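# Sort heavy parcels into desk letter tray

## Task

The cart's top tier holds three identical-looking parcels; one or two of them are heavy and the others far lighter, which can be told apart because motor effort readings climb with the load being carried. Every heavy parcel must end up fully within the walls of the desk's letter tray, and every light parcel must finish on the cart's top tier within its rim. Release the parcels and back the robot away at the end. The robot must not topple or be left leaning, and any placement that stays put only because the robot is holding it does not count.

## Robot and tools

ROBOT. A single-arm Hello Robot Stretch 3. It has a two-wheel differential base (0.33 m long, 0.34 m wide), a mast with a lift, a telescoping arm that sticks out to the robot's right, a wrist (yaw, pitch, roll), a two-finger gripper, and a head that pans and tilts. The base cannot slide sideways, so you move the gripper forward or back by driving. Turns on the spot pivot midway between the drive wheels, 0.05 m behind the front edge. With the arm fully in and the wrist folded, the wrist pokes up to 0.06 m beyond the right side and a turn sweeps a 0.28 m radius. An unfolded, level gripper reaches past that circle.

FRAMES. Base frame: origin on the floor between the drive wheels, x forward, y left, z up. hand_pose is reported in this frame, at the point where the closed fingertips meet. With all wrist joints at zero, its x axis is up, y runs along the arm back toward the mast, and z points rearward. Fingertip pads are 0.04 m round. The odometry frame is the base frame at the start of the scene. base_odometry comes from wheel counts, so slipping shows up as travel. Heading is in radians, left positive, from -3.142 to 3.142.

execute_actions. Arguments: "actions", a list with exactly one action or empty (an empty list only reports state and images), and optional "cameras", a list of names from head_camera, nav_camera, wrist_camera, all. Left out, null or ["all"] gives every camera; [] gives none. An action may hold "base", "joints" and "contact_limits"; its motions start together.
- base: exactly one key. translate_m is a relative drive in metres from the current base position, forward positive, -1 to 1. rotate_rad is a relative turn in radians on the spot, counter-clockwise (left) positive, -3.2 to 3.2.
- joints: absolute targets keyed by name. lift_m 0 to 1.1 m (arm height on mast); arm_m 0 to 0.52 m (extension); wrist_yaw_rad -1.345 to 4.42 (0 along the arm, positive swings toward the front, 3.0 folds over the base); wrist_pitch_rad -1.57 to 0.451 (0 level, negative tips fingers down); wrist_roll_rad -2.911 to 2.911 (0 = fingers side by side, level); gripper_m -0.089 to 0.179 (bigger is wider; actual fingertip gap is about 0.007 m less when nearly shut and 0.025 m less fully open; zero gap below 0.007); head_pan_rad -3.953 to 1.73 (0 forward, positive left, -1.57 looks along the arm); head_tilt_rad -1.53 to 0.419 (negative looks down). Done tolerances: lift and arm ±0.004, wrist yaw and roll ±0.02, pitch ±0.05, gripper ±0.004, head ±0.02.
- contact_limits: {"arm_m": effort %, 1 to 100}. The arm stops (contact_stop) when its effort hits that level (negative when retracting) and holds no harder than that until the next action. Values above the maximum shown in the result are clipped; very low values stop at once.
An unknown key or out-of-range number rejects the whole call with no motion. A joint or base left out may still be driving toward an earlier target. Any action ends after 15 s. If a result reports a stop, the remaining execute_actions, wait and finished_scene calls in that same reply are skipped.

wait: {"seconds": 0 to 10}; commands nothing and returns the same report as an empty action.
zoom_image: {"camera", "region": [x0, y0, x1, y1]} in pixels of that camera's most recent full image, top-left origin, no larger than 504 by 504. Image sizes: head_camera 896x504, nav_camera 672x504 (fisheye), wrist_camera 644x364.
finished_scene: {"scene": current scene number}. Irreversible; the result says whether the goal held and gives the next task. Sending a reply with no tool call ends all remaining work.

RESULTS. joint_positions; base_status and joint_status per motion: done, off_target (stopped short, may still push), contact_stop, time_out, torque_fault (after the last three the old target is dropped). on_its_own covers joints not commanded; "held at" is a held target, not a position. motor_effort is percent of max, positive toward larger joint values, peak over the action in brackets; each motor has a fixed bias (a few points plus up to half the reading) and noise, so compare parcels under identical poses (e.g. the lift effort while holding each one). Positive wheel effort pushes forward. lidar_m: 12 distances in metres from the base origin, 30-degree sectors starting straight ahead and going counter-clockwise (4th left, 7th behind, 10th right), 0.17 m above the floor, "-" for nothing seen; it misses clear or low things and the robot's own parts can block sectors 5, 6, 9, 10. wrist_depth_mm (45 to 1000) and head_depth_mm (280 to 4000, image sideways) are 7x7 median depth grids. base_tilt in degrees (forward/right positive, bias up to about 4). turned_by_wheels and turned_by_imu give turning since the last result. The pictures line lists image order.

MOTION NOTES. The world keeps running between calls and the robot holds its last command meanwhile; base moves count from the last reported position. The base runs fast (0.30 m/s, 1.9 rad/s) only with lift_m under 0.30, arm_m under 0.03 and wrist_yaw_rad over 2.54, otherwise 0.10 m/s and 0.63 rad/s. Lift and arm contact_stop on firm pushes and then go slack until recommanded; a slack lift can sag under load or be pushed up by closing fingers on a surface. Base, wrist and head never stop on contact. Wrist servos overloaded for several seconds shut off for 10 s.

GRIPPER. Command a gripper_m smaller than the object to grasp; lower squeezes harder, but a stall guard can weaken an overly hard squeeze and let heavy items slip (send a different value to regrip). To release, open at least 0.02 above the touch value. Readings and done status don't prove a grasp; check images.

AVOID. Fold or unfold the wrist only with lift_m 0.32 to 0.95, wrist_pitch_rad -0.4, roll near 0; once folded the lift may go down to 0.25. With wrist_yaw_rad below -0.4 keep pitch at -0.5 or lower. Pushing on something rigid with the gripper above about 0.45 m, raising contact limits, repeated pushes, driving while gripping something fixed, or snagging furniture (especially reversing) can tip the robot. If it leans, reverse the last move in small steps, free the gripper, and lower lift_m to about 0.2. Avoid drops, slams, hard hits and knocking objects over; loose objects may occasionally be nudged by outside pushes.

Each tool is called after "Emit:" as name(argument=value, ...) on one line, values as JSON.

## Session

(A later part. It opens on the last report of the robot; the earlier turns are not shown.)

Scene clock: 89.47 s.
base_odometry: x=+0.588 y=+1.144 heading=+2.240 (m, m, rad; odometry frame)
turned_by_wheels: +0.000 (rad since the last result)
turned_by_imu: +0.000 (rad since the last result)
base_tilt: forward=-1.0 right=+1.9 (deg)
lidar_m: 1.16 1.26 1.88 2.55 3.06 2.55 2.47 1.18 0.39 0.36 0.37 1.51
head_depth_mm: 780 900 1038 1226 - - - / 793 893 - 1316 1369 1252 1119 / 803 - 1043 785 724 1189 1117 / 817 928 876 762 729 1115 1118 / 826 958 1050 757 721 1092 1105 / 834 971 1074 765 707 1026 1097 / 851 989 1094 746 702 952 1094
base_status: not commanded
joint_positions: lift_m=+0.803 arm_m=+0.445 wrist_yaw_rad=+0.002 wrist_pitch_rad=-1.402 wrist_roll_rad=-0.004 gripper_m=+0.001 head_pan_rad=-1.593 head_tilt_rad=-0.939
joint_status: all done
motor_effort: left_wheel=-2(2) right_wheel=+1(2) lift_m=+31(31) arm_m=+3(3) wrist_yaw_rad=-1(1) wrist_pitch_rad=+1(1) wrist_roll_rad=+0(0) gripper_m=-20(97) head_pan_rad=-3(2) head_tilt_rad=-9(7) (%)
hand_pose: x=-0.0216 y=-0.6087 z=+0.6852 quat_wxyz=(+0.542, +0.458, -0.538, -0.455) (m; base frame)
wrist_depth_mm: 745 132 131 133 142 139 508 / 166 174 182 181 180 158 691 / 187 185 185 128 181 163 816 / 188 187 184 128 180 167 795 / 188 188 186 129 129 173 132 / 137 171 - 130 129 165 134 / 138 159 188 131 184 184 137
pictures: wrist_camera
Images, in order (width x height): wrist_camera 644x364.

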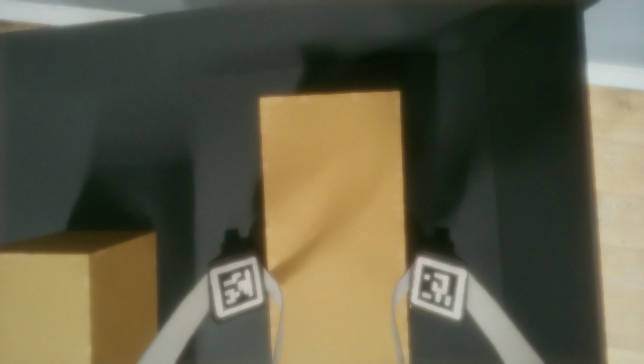

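It rose 4 mm for only +1, so it's light.

Emit:
execute_actions(actions=[{"joints":{"gripper_m":0.09,"head_pan_rad":-3.6,"head_tilt_rad":-0.4}}], cameras=[])

Emit:
execute_actions(actions=[{"joints":{"lift_m":0.865}}], cameras=[])

Emit:
execute_actions(actions=[{"base":{"translate_m":0.124},"joints":{"arm_m":0.385}}], cameras=["wrist_camera"])

Emit:
execute_actions(actions=[{"joints":{"lift_m":0.803}}], cameras=[])

Emit:
execute_actions(actions=[{"joints":{"gripper_m":0.0}}])

Scene clock: 96.87 s.
base_odometry: x=+0.588 y=+1.144 heading=+2.240 (m, m, rad; odometry frame)
turned_by_wheels: +0.000 (rad since the last result)
turned_by_imu: -0.001 (rad since the last result)
base_tilt: forward=-1.0 right=+1.9 (deg)
lidar_m: 1.16 1.26 1.88 2.54 3.06 2.54 2.47 1.18 0.39 0.36 0.37 1.51
head_depth_mm: 2971 3168 3381 3616 2543 1868 1478 / 2812 3028 3220 3390 2501 1840 1567 / 2755 2982 3016 3326 2465 1832 1565 / 2679 2898 3005 3227 2432 1810 1534 / 2571 2790 2891 3072 2422 1797 1479 / 2522 2700 2792 2977 2412 1787 1477 / 2454 2598 2732 2902 2357 1774 1430
base_status: not commanded
joint_positions: lift_m=+0.803 arm_m=+0.445 wrist_yaw_rad=+0.002 wrist_pitch_rad=-1.402 wrist_roll_rad=-0.004 gripper_m=+0.090 head_pan_rad=-3.593 head_tilt_rad=-0.409
joint_status: all done
motor_effort: left_wheel=-2(2) right_wheel=+1(1) lift_m=+30(31) arm_m=+3(3) wrist_yaw_rad=-1(2) wrist_pitch_rad=+1(1) wrist_roll_rad=+0(0) gripper_m=+1(82) head_pan_rad=-2(33) head_tilt_rad=+8(47) (%)
hand_pose: x=-0.0216 y=-0.6087 z=+0.6852 quat_wxyz=(+0.542, +0.458, -0.538, -0.455) (m; base frame)
wrist_depth_mm: 750 132 131 133 142 138 517 / 164 172 184 181 181 159 691 / 188 185 185 132 181 163 798 / 190 188 184 132 181 169 795 / 188 186 186 133 132 167 131 / 138 160 186 133 133 151 135 / 137 160 188 135 183 184 480
pictures: none
No camera images: the call's "cameras" was empty. Leave "cameras" out to get every camera's image.

Scene clock: 98.27 s.
base_odometry: x=+0.588 y=+1.144 heading=+2.240 (m, m, rad; odometry frame)
turned_by_wheels: +0.000 (rad since the last result)
turned_by_imu: +0.000 (rad since the last result)
base_tilt: forward=-1.0 right=+1.9 (deg)
lidar_m: 1.16 1.25 1.88 2.54 3.06 2.55 2.47 1.18 0.39 0.36 0.37 1.51
head_depth_mm: 2933 3178 3384 3649 2511 1933 - / 2845 2987 3201 3311 2484 2022 - / 2735 2932 3083 3289 2469 2001 - / 2678 2812 2972 3241 2410 1955 - / 2569 2755 2892 3085 2418 1829 - / 2555 2666 2760 2982 2392 1807 - / 2455 2554 2742 2925 2343 1780 -
base_status: not commanded
joint_positions: lift_m=+0.865 arm_m=+0.445 wrist_yaw_rad=+0.002 wrist_pitch_rad=-1.402 wrist_roll_rad=-0.004 gripper_m=+0.090 head_pan_rad=-3.593 head_tilt_rad=-0.409
joint_status: all done
motor_effort: left_wheel=-2(2) right_wheel=+1(2) lift_m=+38(40) arm_m=+3(3) wrist_yaw_rad=-1(1) wrist_pitch_rad=+1(1) wrist_roll_rad=+0(1) gripper_m=+1(1) head_pan_rad=-2(2) head_tilt_rad=+6(7) (%)
hand_pose: x=-0.0216 y=-0.6087 z=+0.7469 quat_wxyz=(+0.542, +0.458, -0.538, -0.455) (m; base frame)
wrist_depth_mm: 850 826 770 705 616 171 568 / 929 222 219 215 226 747 807 / 252 248 248 192 243 859 876 / 252 251 247 193 243 872 894 / 254 201 246 194 244 550 902 / 253 199 251 196 246 881 899 / 257 202 254 198 248 224 902
pictures: none
No camera images: the call's "cameras" was empty. Leave "cameras" out to get every camera's image.

Scene clock: 100.67 s.
base_odometry: x=+0.511 y=+1.242 heading=+2.240 (m, m, rad; odometry frame)
turned_by_wheels: +0.000 (rad since the last result)
turned_by_imu: +0.000 (rad since the last result)
base_tilt: forward=-1.0 right=+1.9 (deg)
lidar_m: 1.04 1.12 1.69 2.54 3.04 3.10 2.51 1.20 0.38 0.35 0.36 1.54
head_depth_mm: 3029 3315 3534 3706 2520 1949 - / 2935 3179 3346 3452 2497 1989 - / 2888 3032 3227 3430 2470 2015 - / 2724 2960 3083 3292 2461 1971 - / 2671 2887 3018 3210 2437 1845 - / 2625 2765 2900 3042 2392 1819 - / 2559 2717 2859 2998 2350 1778 -
base_status: done
joint_positions: lift_m=+0.865 arm_m=+0.385 wrist_yaw_rad=+0.002 wrist_pitch_rad=-1.402 wrist_roll_rad=-0.004 gripper_m=+0.090 head_pan_rad=-3.593 head_tilt_rad=-0.409
joint_status: all done
motor_effort: left_wheel=-2(2) right_wheel=+1(4) lift_m=+38(38) arm_m=-4(5) wrist_yaw_rad=-1(1) wrist_pitch_rad=+0(1) wrist_roll_rad=+0(0) gripper_m=+0(0) head_pan_rad=-3(3) head_tilt_rad=+6(6) (%)
hand_pose: x=-0.0216 y=-0.5496 z=+0.7469 quat_wxyz=(+0.542, +0.458, -0.538, -0.455) (m; base frame)
wrist_depth_mm: 207 218 231 241 239 229 231 / 249 198 244 244 242 196 187 / 250 196 244 194 241 200 187 / 250 198 246 193 242 200 188 / 246 200 245 195 243 212 190 / 253 250 251 195 247 244 239 / 248 255 252 196 246 246 243
pictures: wrist_camera
Images, in order (width x height): wrist_camera 644x364.

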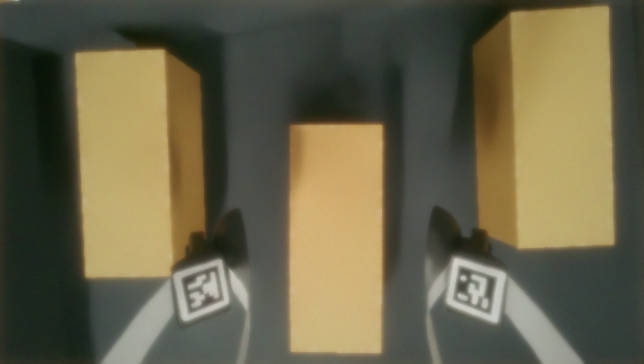

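Scene clock: 102.07 s.
base_odometry: x=+0.511 y=+1.242 heading=+2.240 (m, m, rad; odometry frame)
turned_by_wheels: +0.000 (rad since the last result)
turned_by_imu: +0.000 (rad since the last result)
base_tilt: forward=-1.0 right=+1.9 (deg)
lidar_m: 1.04 1.12 1.69 2.54 3.04 3.11 2.52 1.20 0.38 0.35 0.36 1.53
head_depth_mm: 3081 3300 3522 3744 2527 1861 1472 / 2926 3166 3346 3557 2501 1841 1560 / 2866 3102 3218 3428 2456 1837 1571 / 2765 2921 3066 3279 2447 1820 1527 / 2681 2835 3013 3203 2418 1806 1482 / 2630 2746 2890 3030 2368 1791 1486 / 2533 2689 2861 2998 2357 1780 1418
base_status: not commanded
joint_positions: lift_m=+0.803 arm_m=+0.385 wrist_yaw_rad=+0.002 wrist_pitch_rad=-1.402 wrist_roll_rad=-0.004 gripper_m=+0.090 head_pan_rad=-3.593 head_tilt_rad=-0.409
joint_status: all done
motor_effort: left_wheel=-1(2) right_wheel=+1(1) lift_m=+30(34) arm_m=-4(4) wrist_yaw_rad=-1(1) wrist_pitch_rad=+1(1) wrist_roll_rad=+1(1) gripper_m=+0(0) head_pan_rad=-3(3) head_tilt_rad=+6(6) (%)
hand_pose: x=-0.0216 y=-0.5496 z=+0.6852 quat_wxyz=(+0.542, +0.458, -0.538, -0.455) (m; base frame)
wrist_depth_mm: 133 185 182 181 180 178 127 / 135 168 183 182 180 179 128 / 135 165 184 131 179 179 130 / 136 165 186 132 181 180 130 / 136 165 187 133 132 180 133 / 137 154 186 133 133 182 180 / 192 191 189 135 184 183 183
pictures: none
No camera images: the call's "cameras" was empty. Leave "cameras" out to get every camera's image.

Scene clock: 103.47 s.
base_odometry: x=+0.511 y=+1.242 heading=+2.240 (m, m, rad; odometry frame)
turned_by_wheels: +0.000 (rad since the last result)
turned_by_imu: +0.000 (rad since the last result)
base_tilt: forward=-1.0 right=+2.0 (deg)
lidar_m: 1.04 1.12 1.69 2.53 3.05 3.11 2.50 1.20 0.38 0.35 0.36 1.53
head_depth_mm: 3067 3267 3510 3605 2515 1855 1479 / 2979 3201 3341 3490 2485 1855 1557 / 2878 3084 3168 3421 2467 1832 1574 / 2776 2997 3049 3303 2450 1817 1550 / 2712 2883 2985 3205 2420 1816 1482 / 2606 2724 2914 3035 2384 1793 1464 / 2557 2695 2836 3020 2362 1777 1422
base_status: not commanded
joint_positions: lift_m=+0.803 arm_m=+0.385 wrist_yaw_rad=+0.002 wrist_pitch_rad=-1.402 wrist_roll_rad=-0.004 gripper_m=+0.001 head_pan_rad=-3.593 head_tilt_rad=-0.409
joint_status: all done
motor_effort: left_wheel=-2(2) right_wheel=+1(1) lift_m=+35(35) arm_m=-4(4) wrist_yaw_rad=-1(1) wrist_pitch_rad=+0(1) wrist_roll_rad=+0(0) gripper_m=-20(96) head_pan_rad=-2(2) head_tilt_rad=+6(6) (%)
hand_pose: x=-0.0216 y=-0.5498 z=+0.6850 quat_wxyz=(+0.542, +0.457, -0.538, -0.455) (m; base frame)
wrist_depth_mm: 133 183 181 180 178 176 127 / 134 168 184 181 180 178 127 / 135 167 185 127 180 179 130 / 135 166 185 129 181 180 130 / 136 164 186 130 128 182 132 / 137 165 - 130 129 183 180 / 190 189 189 130 183 184 180
pictures: head_camera (sideways: a quarter turn clockwise sets it upright), nav_camera (sideways: a quarter turn counterclockwise sets it upright), wrist_camera
Images, in order (width x height): head_camera 896x504, nav_camera 672x504, wrist_camera 644x364.

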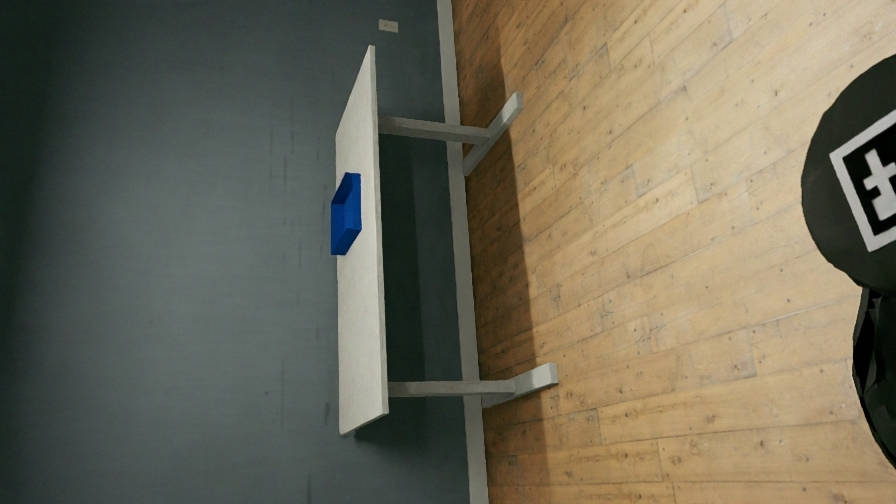

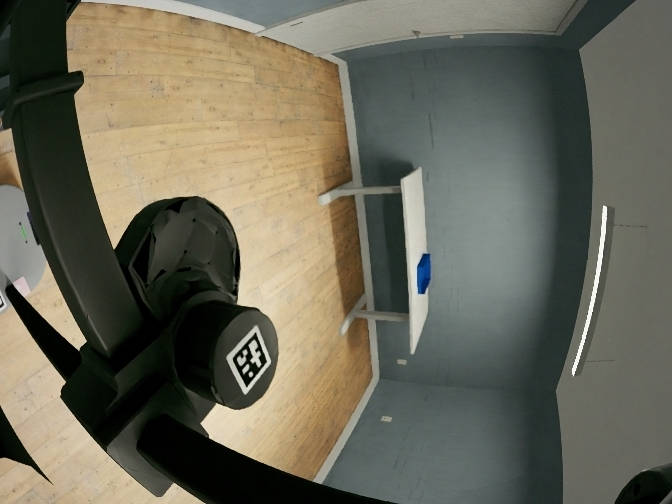

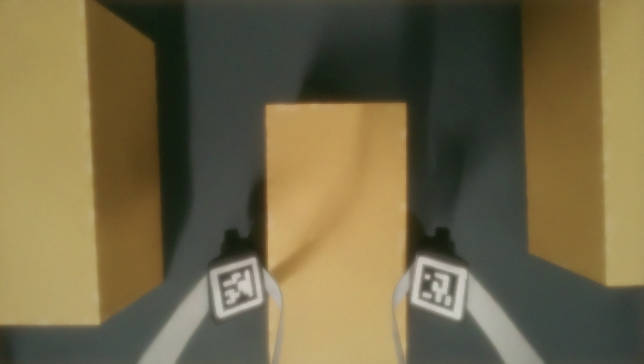

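Emit:
execute_actions(actions=[{"joints":{"lift_m":0.95,"head_pan_rad":-2.9,"head_tilt_rad":-0.5}}], cameras=[])

Emit:
execute_actions(actions=[{"base":{"rotate_rad":-0.61},"joints":{"arm_m":0.25}}], cameras=["wrist_camera"])

Emit:
execute_actions(actions=[{"base":{"translate_m":-1}}], cameras=[])

Emit:
execute_actions(actions=[{"base":{"translate_m":-0.8},"joints":{"lift_m":0.8,"head_tilt_rad":-0.65,"head_pan_rad":-2.8}}], cameras=["head_camera","nav_camera"])

Scene clock: 115.87 s.
base_odometry: x=+0.511 y=+1.242 heading=+2.240 (m, m, rad; odometry frame)
turned_by_wheels: +0.000 (rad since the last result)
turned_by_imu: -0.001 (rad since the last result)
base_tilt: forward=-1.0 right=+2.0 (deg)
lidar_m: 1.04 1.12 1.68 2.54 3.04 3.10 2.51 1.20 0.38 0.35 0.36 1.53
head_depth_mm: 2519 2703 2894 3012 2405 - - / 2630 2810 2976 3051 2193 1745 1347 / 2637 2860 3069 3092 2156 1661 1400 / 2131 2353 2580 2735 2149 1668 1394 / 1731 1833 1990 2190 2116 1632 1417 / 1464 1556 1668 1809 1895 1620 1427 / 1266 1336 1412 1496 1596 1588 -
base_status: not commanded
joint_positions: lift_m=+0.950 arm_m=+0.385 wrist_yaw_rad=+0.002 wrist_pitch_rad=-1.402 wrist_roll_rad=-0.004 gripper_m=+0.001 head_pan_rad=-2.907 head_tilt_rad=-0.494
joint_status: all done
motor_effort: left_wheel=-2(2) right_wheel=+1(1) lift_m=+44(46) arm_m=-4(4) wrist_yaw_rad=-1(1) wrist_pitch_rad=+0(0) wrist_roll_rad=+0(0) gripper_m=-20(20) head_pan_rad=+3(34) head_tilt_rad=-4(20) (%)
hand_pose: x=-0.0216 y=-0.5497 z=+0.8317 quat_wxyz=(+0.542, +0.458, -0.538, -0.455) (m; base frame)
wrist_depth_mm: - 952 887 775 303 300 270 / 290 303 316 329 322 274 296 / - 335 279 128 282 271 302 / - 324 283 128 288 275 292 / - 326 280 129 129 326 295 / - 340 - 130 129 324 304 / - 327 336 131 329 327 307
pictures: none
No camera images: the call's "cameras" was empty. Leave "cameras" out to get every camera's image.

Scene clock: 118.10 s.
base_odometry: x=+0.511 y=+1.242 heading=+1.630 (m, m, rad; odometry frame)
turned_by_wheels: -0.610 (rad since the last result)
turned_by_imu: -0.619 (rad since the last result)
base_tilt: forward=-1.0 right=+1.9 (deg)
lidar_m: 1.38 1.04 1.09 1.52 2.55 2.95 3.09 2.67 1.30 0.39 0.35 0.35
head_depth_mm: 2917 3121 3292 3125 2388 - - / 2790 3082 3172 3062 2210 1734 1349 / 2779 2940 3106 3055 2162 1652 1400 / 2664 2894 3069 3003 2128 1659 1400 / 2598 2823 2925 2845 2128 1642 1430 / 2578 2778 2990 2960 2090 1633 1439 / 2542 2675 2884 2905 2071 1626 -
base_status: done
joint_positions: lift_m=+0.950 arm_m=+0.250 wrist_yaw_rad=+0.002 wrist_pitch_rad=-1.403 wrist_roll_rad=-0.004 gripper_m=+0.001 head_pan_rad=-2.907 head_tilt_rad=-0.494
joint_status: all done
motor_effort: left_wheel=+2(6) right_wheel=-2(7) lift_m=+44(44) arm_m=-4(5) wrist_yaw_rad=-1(1) wrist_pitch_rad=+1(1) wrist_roll_rad=+0(0) gripper_m=-20(21) head_pan_rad=+3(3) head_tilt_rad=-5(4) (%)
hand_pose: x=-0.0216 y=-0.4145 z=+0.8317 quat_wxyz=(+0.542, +0.458, -0.538, -0.455) (m; base frame)
wrist_depth_mm: 282 328 - 983 991 955 975 / 312 328 330 964 966 945 925 / 334 336 328 128 958 961 949 / 342 336 333 129 995 970 985 / 343 341 334 130 129 983 943 / 347 339 - 130 130 - 962 / 344 - - 131 131 947 985
pictures: wrist_camera
Images, in order (width x height): wrist_camera 644x364.

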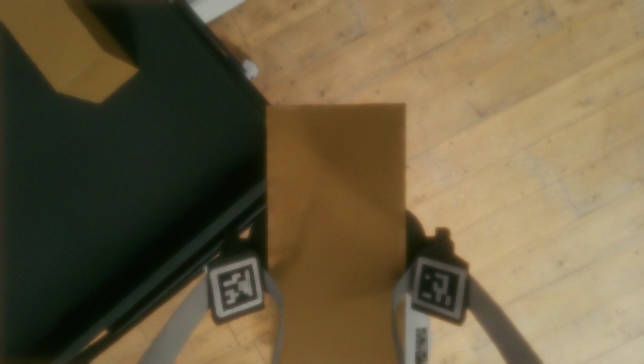

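Scene clock: 129.17 s.
base_odometry: x=+0.570 y=+0.243 heading=+1.630 (m, m, rad; odometry frame)
turned_by_wheels: +0.000 (rad since the last result)
turned_by_imu: -0.005 (rad since the last result)
base_tilt: forward=-1.0 right=+2.0 (deg)
lidar_m: 1.22 1.92 2.00 2.37 2.09 2.45 2.10 1.76 1.93 1.46 1.42 1.10
head_depth_mm: 2074 2243 2411 2658 2406 - - / 2025 2228 2299 2255 2193 1734 1355 / 1974 2135 2247 2560 2162 1665 1397 / 1944 2088 2165 2453 2124 1682 1393 / 1898 2036 2138 2389 2107 1646 1416 / 1842 1994 2066 2314 2080 1640 1431 / 1795 1934 2042 1797 1949 1622 -
base_status: done
joint_positions: lift_m=+0.950 arm_m=+0.250 wrist_yaw_rad=+0.002 wrist_pitch_rad=-1.403 wrist_roll_rad=-0.004 gripper_m=+0.001 head_pan_rad=-2.907 head_tilt_rad=-0.494
joint_status: not commanded
motor_effort: left_wheel=+2(3) right_wheel=-2(6) lift_m=+44(44) arm_m=-4(4) wrist_yaw_rad=-1(1) wrist_pitch_rad=+1(1) wrist_roll_rad=+0(0) gripper_m=-20(20) head_pan_rad=+3(3) head_tilt_rad=-3(4) (%)
hand_pose: x=-0.0216 y=-0.4145 z=+0.8317 quat_wxyz=(+0.542, +0.458, -0.538, -0.455) (m; base frame)
wrist_depth_mm: - 976 953 999 954 940 925 / - - 978 1000 937 963 939 / - - 975 128 970 932 992 / - - - 129 961 973 952 / - - - 130 129 959 951 / - - - 130 129 978 975 / - - - 130 131 959 967
pictures: none
No camera images: the call's "cameras" was empty. Leave "cameras" out to get every camera's image.

Scene clock: 138.23 s.
base_odometry: x=+0.617 y=-0.555 heading=+1.630 (m, m, rad; odometry frame)
turned_by_wheels: +0.000 (rad since the last result)
turned_by_imu: -0.004 (rad since the last result)
base_tilt: forward=-1.0 right=+1.9 (deg)
lidar_m: 1.86 2.63 2.48 2.02 1.99 2.05 1.30 1.54 1.15 1.84 1.78 1.88
head_depth_mm: 1357 1497 1532 1069 1641 1492 - / 1327 1483 1498 1054 1760 1481 1276 / 1312 1453 1414 1044 1752 1465 1248 / 1291 1434 1347 1037 1729 1451 1234 / 1280 1398 1448 1021 1712 1447 1223 / 1265 1389 1421 1014 1663 1444 1219 / 1254 1360 1408 999 1649 1427 1244
base_status: done
joint_positions: lift_m=+0.800 arm_m=+0.250 wrist_yaw_rad=+0.002 wrist_pitch_rad=-1.403 wrist_roll_rad=-0.004 gripper_m=+0.001 head_pan_rad=-2.807 head_tilt_rad=-0.642
joint_status: all done
motor_effort: left_wheel=+2(2) right_wheel=-2(6) lift_m=+35(41) arm_m=-4(4) wrist_yaw_rad=-1(1) wrist_pitch_rad=+1(1) wrist_roll_rad=+0(0) gripper_m=-20(20) head_pan_rad=+3(14) head_tilt_rad=-5(27) (%)
hand_pose: x=-0.0216 y=-0.4144 z=+0.6820 quat_wxyz=(+0.542, +0.458, -0.538, -0.455) (m; base frame)
wrist_depth_mm: 856 844 821 827 803 796 802 / 835 851 847 817 822 818 795 / 877 833 855 128 817 821 796 / 882 843 852 129 817 820 817 / 871 835 853 130 128 825 827 / 862 872 - 130 129 817 841 / 862 876 850 131 130 811 837
pictures: head_camera (sideways: a quarter turn clockwise sets it upright), nav_camera (sideways: a quarter turn counterclockwise sets it upright)
Images, in order (width x height): head_camera 896x504, nav_camera 672x504.

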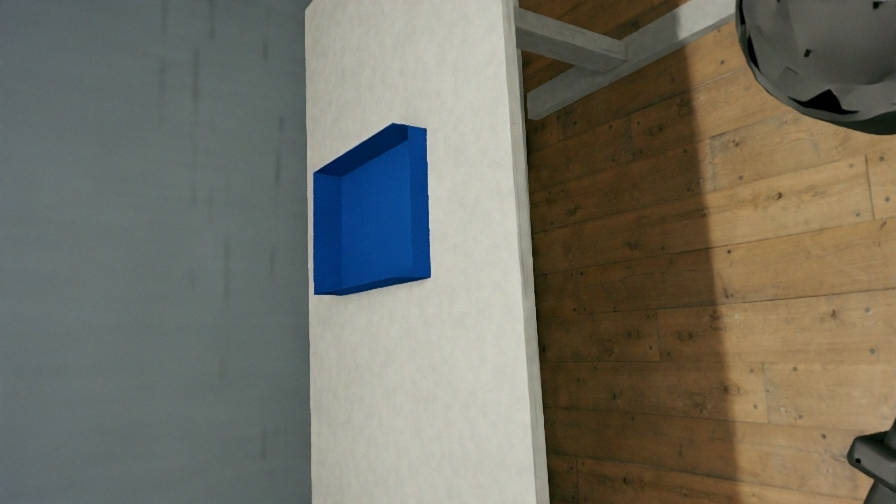

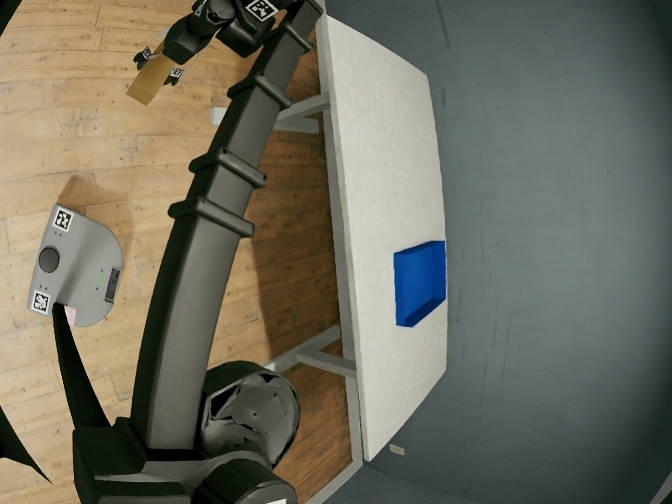

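Emit:
execute_actions(actions=[{"base":{"translate_m":-0.55},"joints":{"lift_m":0.97,"arm_m":0.46,"head_tilt_rad":-0.95,"head_pan_rad":-1.5}}], cameras=[])

Emit:
execute_actions(actions=[{"base":{"rotate_rad":-1.03}}])

Scene clock: 152.63 s.
base_odometry: x=+0.650 y=-1.104 heading=+1.630 (m, m, rad; odometry frame)
turned_by_wheels: +0.000 (rad since the last result)
turned_by_imu: -0.002 (rad since the last result)
base_tilt: forward=-1.0 right=+2.0 (deg)
lidar_m: 2.40 3.09 2.15 1.75 1.71 1.46 0.75 1.05 1.10 0.94 2.05 2.16
head_depth_mm: 1379 1099 878 737 634 554 1089 / 1609 1085 870 732 628 1208 1116 / 1968 1002 664 727 1349 1250 1119 / 1995 2217 858 1524 1418 1243 1113 / 1921 2140 1784 1623 1421 1230 1103 / 1838 2114 1908 1613 1394 1229 1099 / 1750 2008 1901 1601 1387 1221 1100
base_status: done
joint_positions: lift_m=+0.970 arm_m=+0.460 wrist_yaw_rad=+0.002 wrist_pitch_rad=-1.403 wrist_roll_rad=-0.004 gripper_m=+0.001 head_pan_rad=-1.507 head_tilt_rad=-0.939
joint_status: all done
motor_effort: left_wheel=+2(1) right_wheel=-2(6) lift_m=+44(46) arm_m=+3(4) wrist_yaw_rad=-1(1) wrist_pitch_rad=+1(1) wrist_roll_rad=+0(0) gripper_m=-20(20) head_pan_rad=+3(33) head_tilt_rad=-7(39) (%)
hand_pose: x=-0.0216 y=-0.6235 z=+0.8517 quat_wxyz=(+0.542, +0.458, -0.538, -0.455) (m; base frame)
wrist_depth_mm: - 290 290 286 284 282 279 / - - 292 289 284 280 280 / - - 294 128 287 284 282 / - - 293 129 290 284 281 / - - - 129 129 287 286 / - - - 130 129 291 286 / - - - 131 290 291 290
pictures: none
No camera images: the call's "cameras" was empty. Leave "cameras" out to get every camera's image.

Scene clock: 155.37 s.
base_odometry: x=+0.650 y=-1.104 heading=+0.600 (m, m, rad; odometry frame)
turned_by_wheels: -1.030 (rad since the last result)
turned_by_imu: -1.045 (rad since the last result)
base_tilt: forward=-1.0 right=+2.0 (deg)
lidar_m: 2.04 2.16 2.40 3.09 2.16 1.75 1.70 1.44 0.75 1.06 1.11 0.94
head_depth_mm: 922 1011 881 735 631 582 1117 / 944 1016 863 715 627 582 1123 / 900 1002 661 722 625 1188 1113 / 932 1023 851 718 621 1180 1110 / 944 1026 840 699 617 1199 1104 / 954 1037 847 712 613 1187 1104 / 968 1030 837 707 609 1205 1092
base_status: done
joint_positions: lift_m=+0.970 arm_m=+0.460 wrist_yaw_rad=+0.002 wrist_pitch_rad=-1.403 wrist_roll_rad=-0.004 gripper_m=+0.001 head_pan_rad=-1.507 head_tilt_rad=-0.939
joint_status: not commanded
motor_effort: left_wheel=+1(6) right_wheel=-2(10) lift_m=+43(44) arm_m=+3(3) wrist_yaw_rad=-1(1) wrist_pitch_rad=+1(1) wrist_roll_rad=+0(1) gripper_m=-20(20) head_pan_rad=+3(3) head_tilt_rad=-7(9) (%)
hand_pose: x=-0.0216 y=-0.6235 z=+0.8517 quat_wxyz=(+0.542, +0.458, -0.538, -0.455) (m; base frame)
wrist_depth_mm: 298 277 288 285 279 279 278 / 295 282 290 284 280 284 279 / 297 285 289 128 283 280 283 / 300 293 292 129 285 283 284 / 301 297 295 130 129 287 286 / 305 297 - 130 129 285 290 / 304 303 300 131 289 289 287
pictures: head_camera (sideways: a quarter turn clockwise sets it upright), nav_camera (sideways: a quarter turn counterclockwise sets it upright), wrist_camera
Images, in order (width x height): head_camera 896x504, nav_camera 672x504, wrist_camera 644x364.

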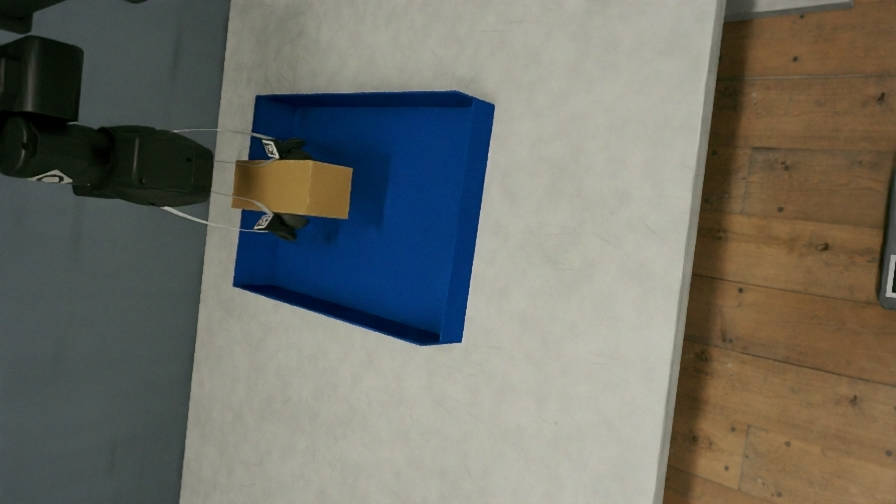

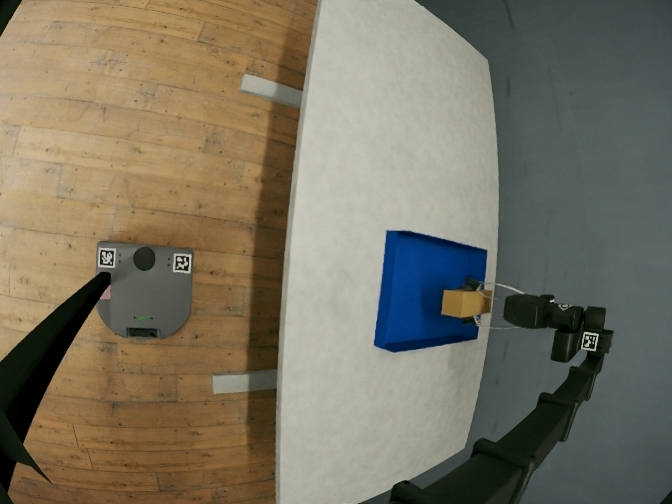

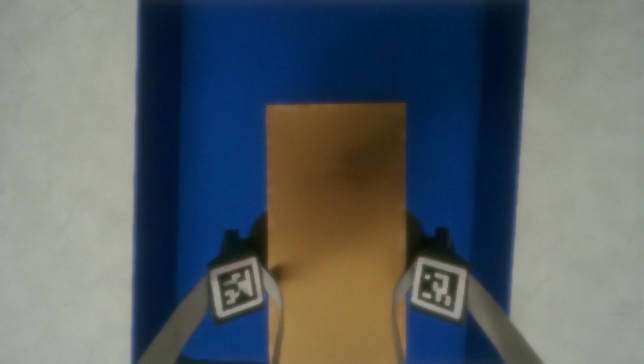

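Emit:
execute_actions(actions=[{"joints":{"lift_m":0.864,"arm_m":0.48}}], cameras=[])

Emit:
execute_actions(actions=[{"joints":{"gripper_m":0.09}}], cameras=[])

Emit:
execute_actions(actions=[{"joints":{"lift_m":0.96}}], cameras=["wrist_camera"])

Emit:
execute_actions(actions=[{"base":{"translate_m":0.3},"joints":{"arm_m":0.0}}], cameras=["nav_camera"])

Scene clock: 163.70 s.
base_odometry: x=+0.650 y=-1.104 heading=+0.600 (m, m, rad; odometry frame)
turned_by_wheels: +0.000 (rad since the last result)
turned_by_imu: -0.001 (rad since the last result)
base_tilt: forward=-1.0 right=+2.0 (deg)
lidar_m: 2.04 2.17 2.40 3.09 2.15 1.74 1.69 1.44 0.75 1.05 1.11 0.94
head_depth_mm: 879 - 856 736 632 575 1117 / 872 1016 865 716 631 581 1120 / 900 - 789 720 622 1186 1110 / 926 1025 858 717 621 1182 1104 / 945 1026 842 701 617 1195 1112 / 961 1038 848 711 614 1188 1098 / 974 1034 841 707 610 1203 1090
base_status: not commanded
joint_positions: lift_m=+0.864 arm_m=+0.480 wrist_yaw_rad=+0.002 wrist_pitch_rad=-1.403 wrist_roll_rad=-0.004 gripper_m=+0.001 head_pan_rad=-1.507 head_tilt_rad=-0.939
joint_status: all done
motor_effort: left_wheel=+1(1) right_wheel=-2(2) lift_m=+35(40) arm_m=+3(4) wrist_yaw_rad=-1(1) wrist_pitch_rad=+1(1) wrist_roll_rad=+0(0) gripper_m=-20(20) head_pan_rad=+3(3) head_tilt_rad=-8(8) (%)
hand_pose: x=-0.0216 y=-0.6434 z=+0.7460 quat_wxyz=(+0.542, +0.458, -0.538, -0.455) (m; base frame)
wrist_depth_mm: 164 184 182 181 179 176 157 / 166 187 183 183 180 178 156 / 167 186 185 128 180 178 154 / 169 188 185 129 181 180 153 / 169 189 186 130 129 182 153 / 172 189 - 130 129 183 150 / 172 191 189 131 184 184 150
pictures: none
No camera images: the call's "cameras" was empty. Leave "cameras" out to get every camera's image.

Scene clock: 165.10 s.
base_odometry: x=+0.650 y=-1.104 heading=+0.600 (m, m, rad; odometry frame)
turned_by_wheels: +0.000 (rad since the last result)
turned_by_imu: +0.000 (rad since the last result)
base_tilt: forward=-1.0 right=+2.0 (deg)
lidar_m: 2.05 2.17 2.39 3.09 2.14 1.74 1.70 1.44 0.75 1.06 1.11 0.94
head_depth_mm: 876 - 856 736 630 573 1119 / 874 1019 866 715 627 582 1117 / 903 - 782 724 624 1186 1116 / 930 1027 855 720 621 1178 1116 / 945 1023 842 697 619 1188 1105 / 959 1039 849 713 616 1183 1096 / 973 1034 842 708 611 1200 1097
base_status: not commanded
joint_positions: lift_m=+0.864 arm_m=+0.480 wrist_yaw_rad=+0.002 wrist_pitch_rad=-1.404 wrist_roll_rad=-0.004 gripper_m=+0.090 head_pan_rad=-1.507 head_tilt_rad=-0.939
joint_status: all done
motor_effort: left_wheel=+2(2) right_wheel=-2(2) lift_m=+35(35) arm_m=+3(3) wrist_yaw_rad=-1(1) wrist_pitch_rad=+1(1) wrist_roll_rad=+0(1) gripper_m=+0(82) head_pan_rad=+3(3) head_tilt_rad=-8(8) (%)
hand_pose: x=-0.0216 y=-0.6434 z=+0.7460 quat_wxyz=(+0.542, +0.458, -0.538, -0.455) (m; base frame)
wrist_depth_mm: 164 184 182 182 178 178 158 / 166 187 184 182 180 179 156 / 166 188 186 131 180 179 154 / 167 188 187 132 182 182 154 / 170 189 188 133 133 182 152 / 172 190 189 134 133 182 151 / 173 193 189 134 183 183 146
pictures: none
No camera images: the call's "cameras" was empty. Leave "cameras" out to get every camera's image.

Scene clock: 166.80 s.
base_odometry: x=+0.650 y=-1.104 heading=+0.600 (m, m, rad; odometry frame)
turned_by_wheels: +0.000 (rad since the last result)
turned_by_imu: +0.000 (rad since the last result)
base_tilt: forward=-1.0 right=+1.9 (deg)
lidar_m: 2.04 2.16 2.40 3.08 2.15 1.74 1.69 1.44 0.75 1.05 1.11 0.94
head_depth_mm: 926 1012 880 737 632 583 1120 / 941 1018 860 716 628 583 1119 / 904 1007 839 722 625 1188 1114 / 930 1029 853 719 621 1177 1110 / 942 1024 842 698 618 1190 1105 / 958 1039 847 715 615 1188 1096 / 972 1037 838 706 610 1197 1090
base_status: not commanded
joint_positions: lift_m=+0.960 arm_m=+0.480 wrist_yaw_rad=+0.002 wrist_pitch_rad=-1.403 wrist_roll_rad=-0.004 gripper_m=+0.090 head_pan_rad=-1.507 head_tilt_rad=-0.939
joint_status: all done
motor_effort: left_wheel=+1(2) right_wheel=-2(2) lift_m=+38(41) arm_m=+3(3) wrist_yaw_rad=-1(1) wrist_pitch_rad=+1(1) wrist_roll_rad=+0(0) gripper_m=+1(0) head_pan_rad=+3(3) head_tilt_rad=-8(8) (%)
hand_pose: x=-0.0216 y=-0.6435 z=+0.8419 quat_wxyz=(+0.542, +0.458, -0.538, -0.455) (m; base frame)
wrist_depth_mm: 283 275 278 274 270 264 268 / 285 278 281 278 275 262 271 / 288 282 281 275 277 276 273 / 292 284 278 230 273 275 276 / 292 286 281 228 280 263 276 / 292 284 286 230 280 279 278 / 297 293 289 284 280 266 278
pictures: wrist_camera
Images, in order (width x height): wrist_camera 644x364.

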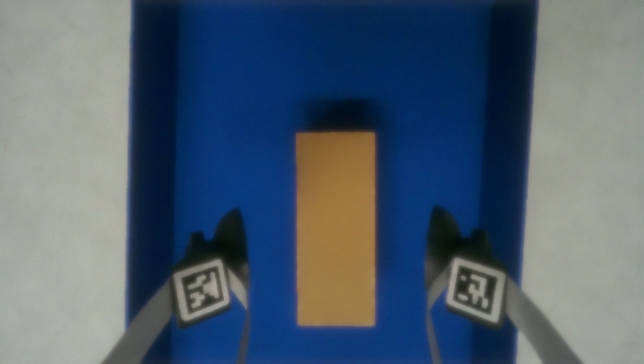

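Scene clock: 171.50 s.
base_odometry: x=+0.898 y=-0.935 heading=+0.600 (m, m, rad; odometry frame)
turned_by_wheels: +0.000 (rad since the last result)
turned_by_imu: +0.001 (rad since the last result)
base_tilt: forward=-1.0 right=+1.9 (deg)
lidar_m: 1.74 1.85 2.21 3.08 2.35 2.05 2.00 0.97 1.10 1.07 0.73 1.57
head_depth_mm: 901 1018 868 - - - 1116 / 915 1020 885 - - - 1096 / 930 1026 868 - - - 1081 / 943 1029 859 723 620 574 1105 / 954 1035 853 715 618 1197 1100 / 968 1050 846 713 615 1187 1097 / 988 1034 843 706 612 1200 1093
base_status: done
joint_positions: lift_m=+0.960 arm_m=+0.001 wrist_yaw_rad=+0.002 wrist_pitch_rad=-1.402 wrist_roll_rad=-0.004 gripper_m=+0.090 head_pan_rad=-1.507 head_tilt_rad=-0.939
joint_status: all done
motor_effort: left_wheel=+2(5) right_wheel=-2(2) lift_m=+38(38) arm_m=-4(3) wrist_yaw_rad=-1(1) wrist_pitch_rad=+1(1) wrist_roll_rad=+0(0) gripper_m=+0(0) head_pan_rad=+3(3) head_tilt_rad=-7(7) (%)
hand_pose: x=-0.0216 y=-0.1653 z=+0.8419 quat_wxyz=(+0.542, +0.458, -0.538, -0.455) (m; base frame)
wrist_depth_mm: 285 284 283 276 277 276 272 / 287 283 283 279 278 276 271 / - - - 988 977 962 980 / - - - - 950 994 975 / - - - - - 973 957 / - - - - - - 965 / - - - - - - 971
pictures: nav_camera (sideways: a quarter turn counterclockwise sets it upright)
Images, in order (width x height): nav_camera 672x504.

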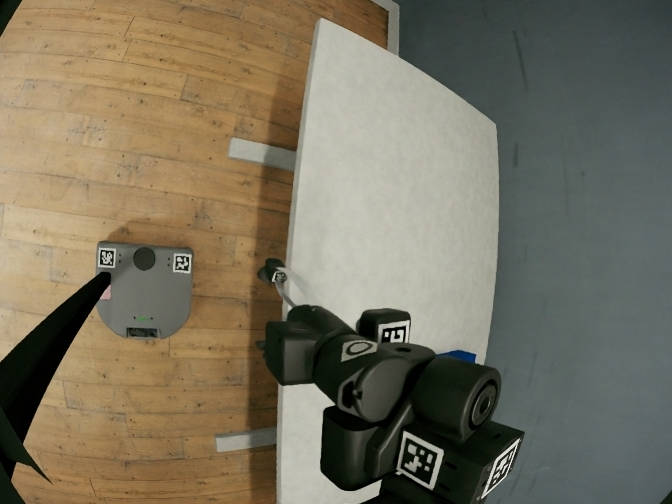

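Emit:
finished_scene(scene=2)

The scene is finished: the task was done.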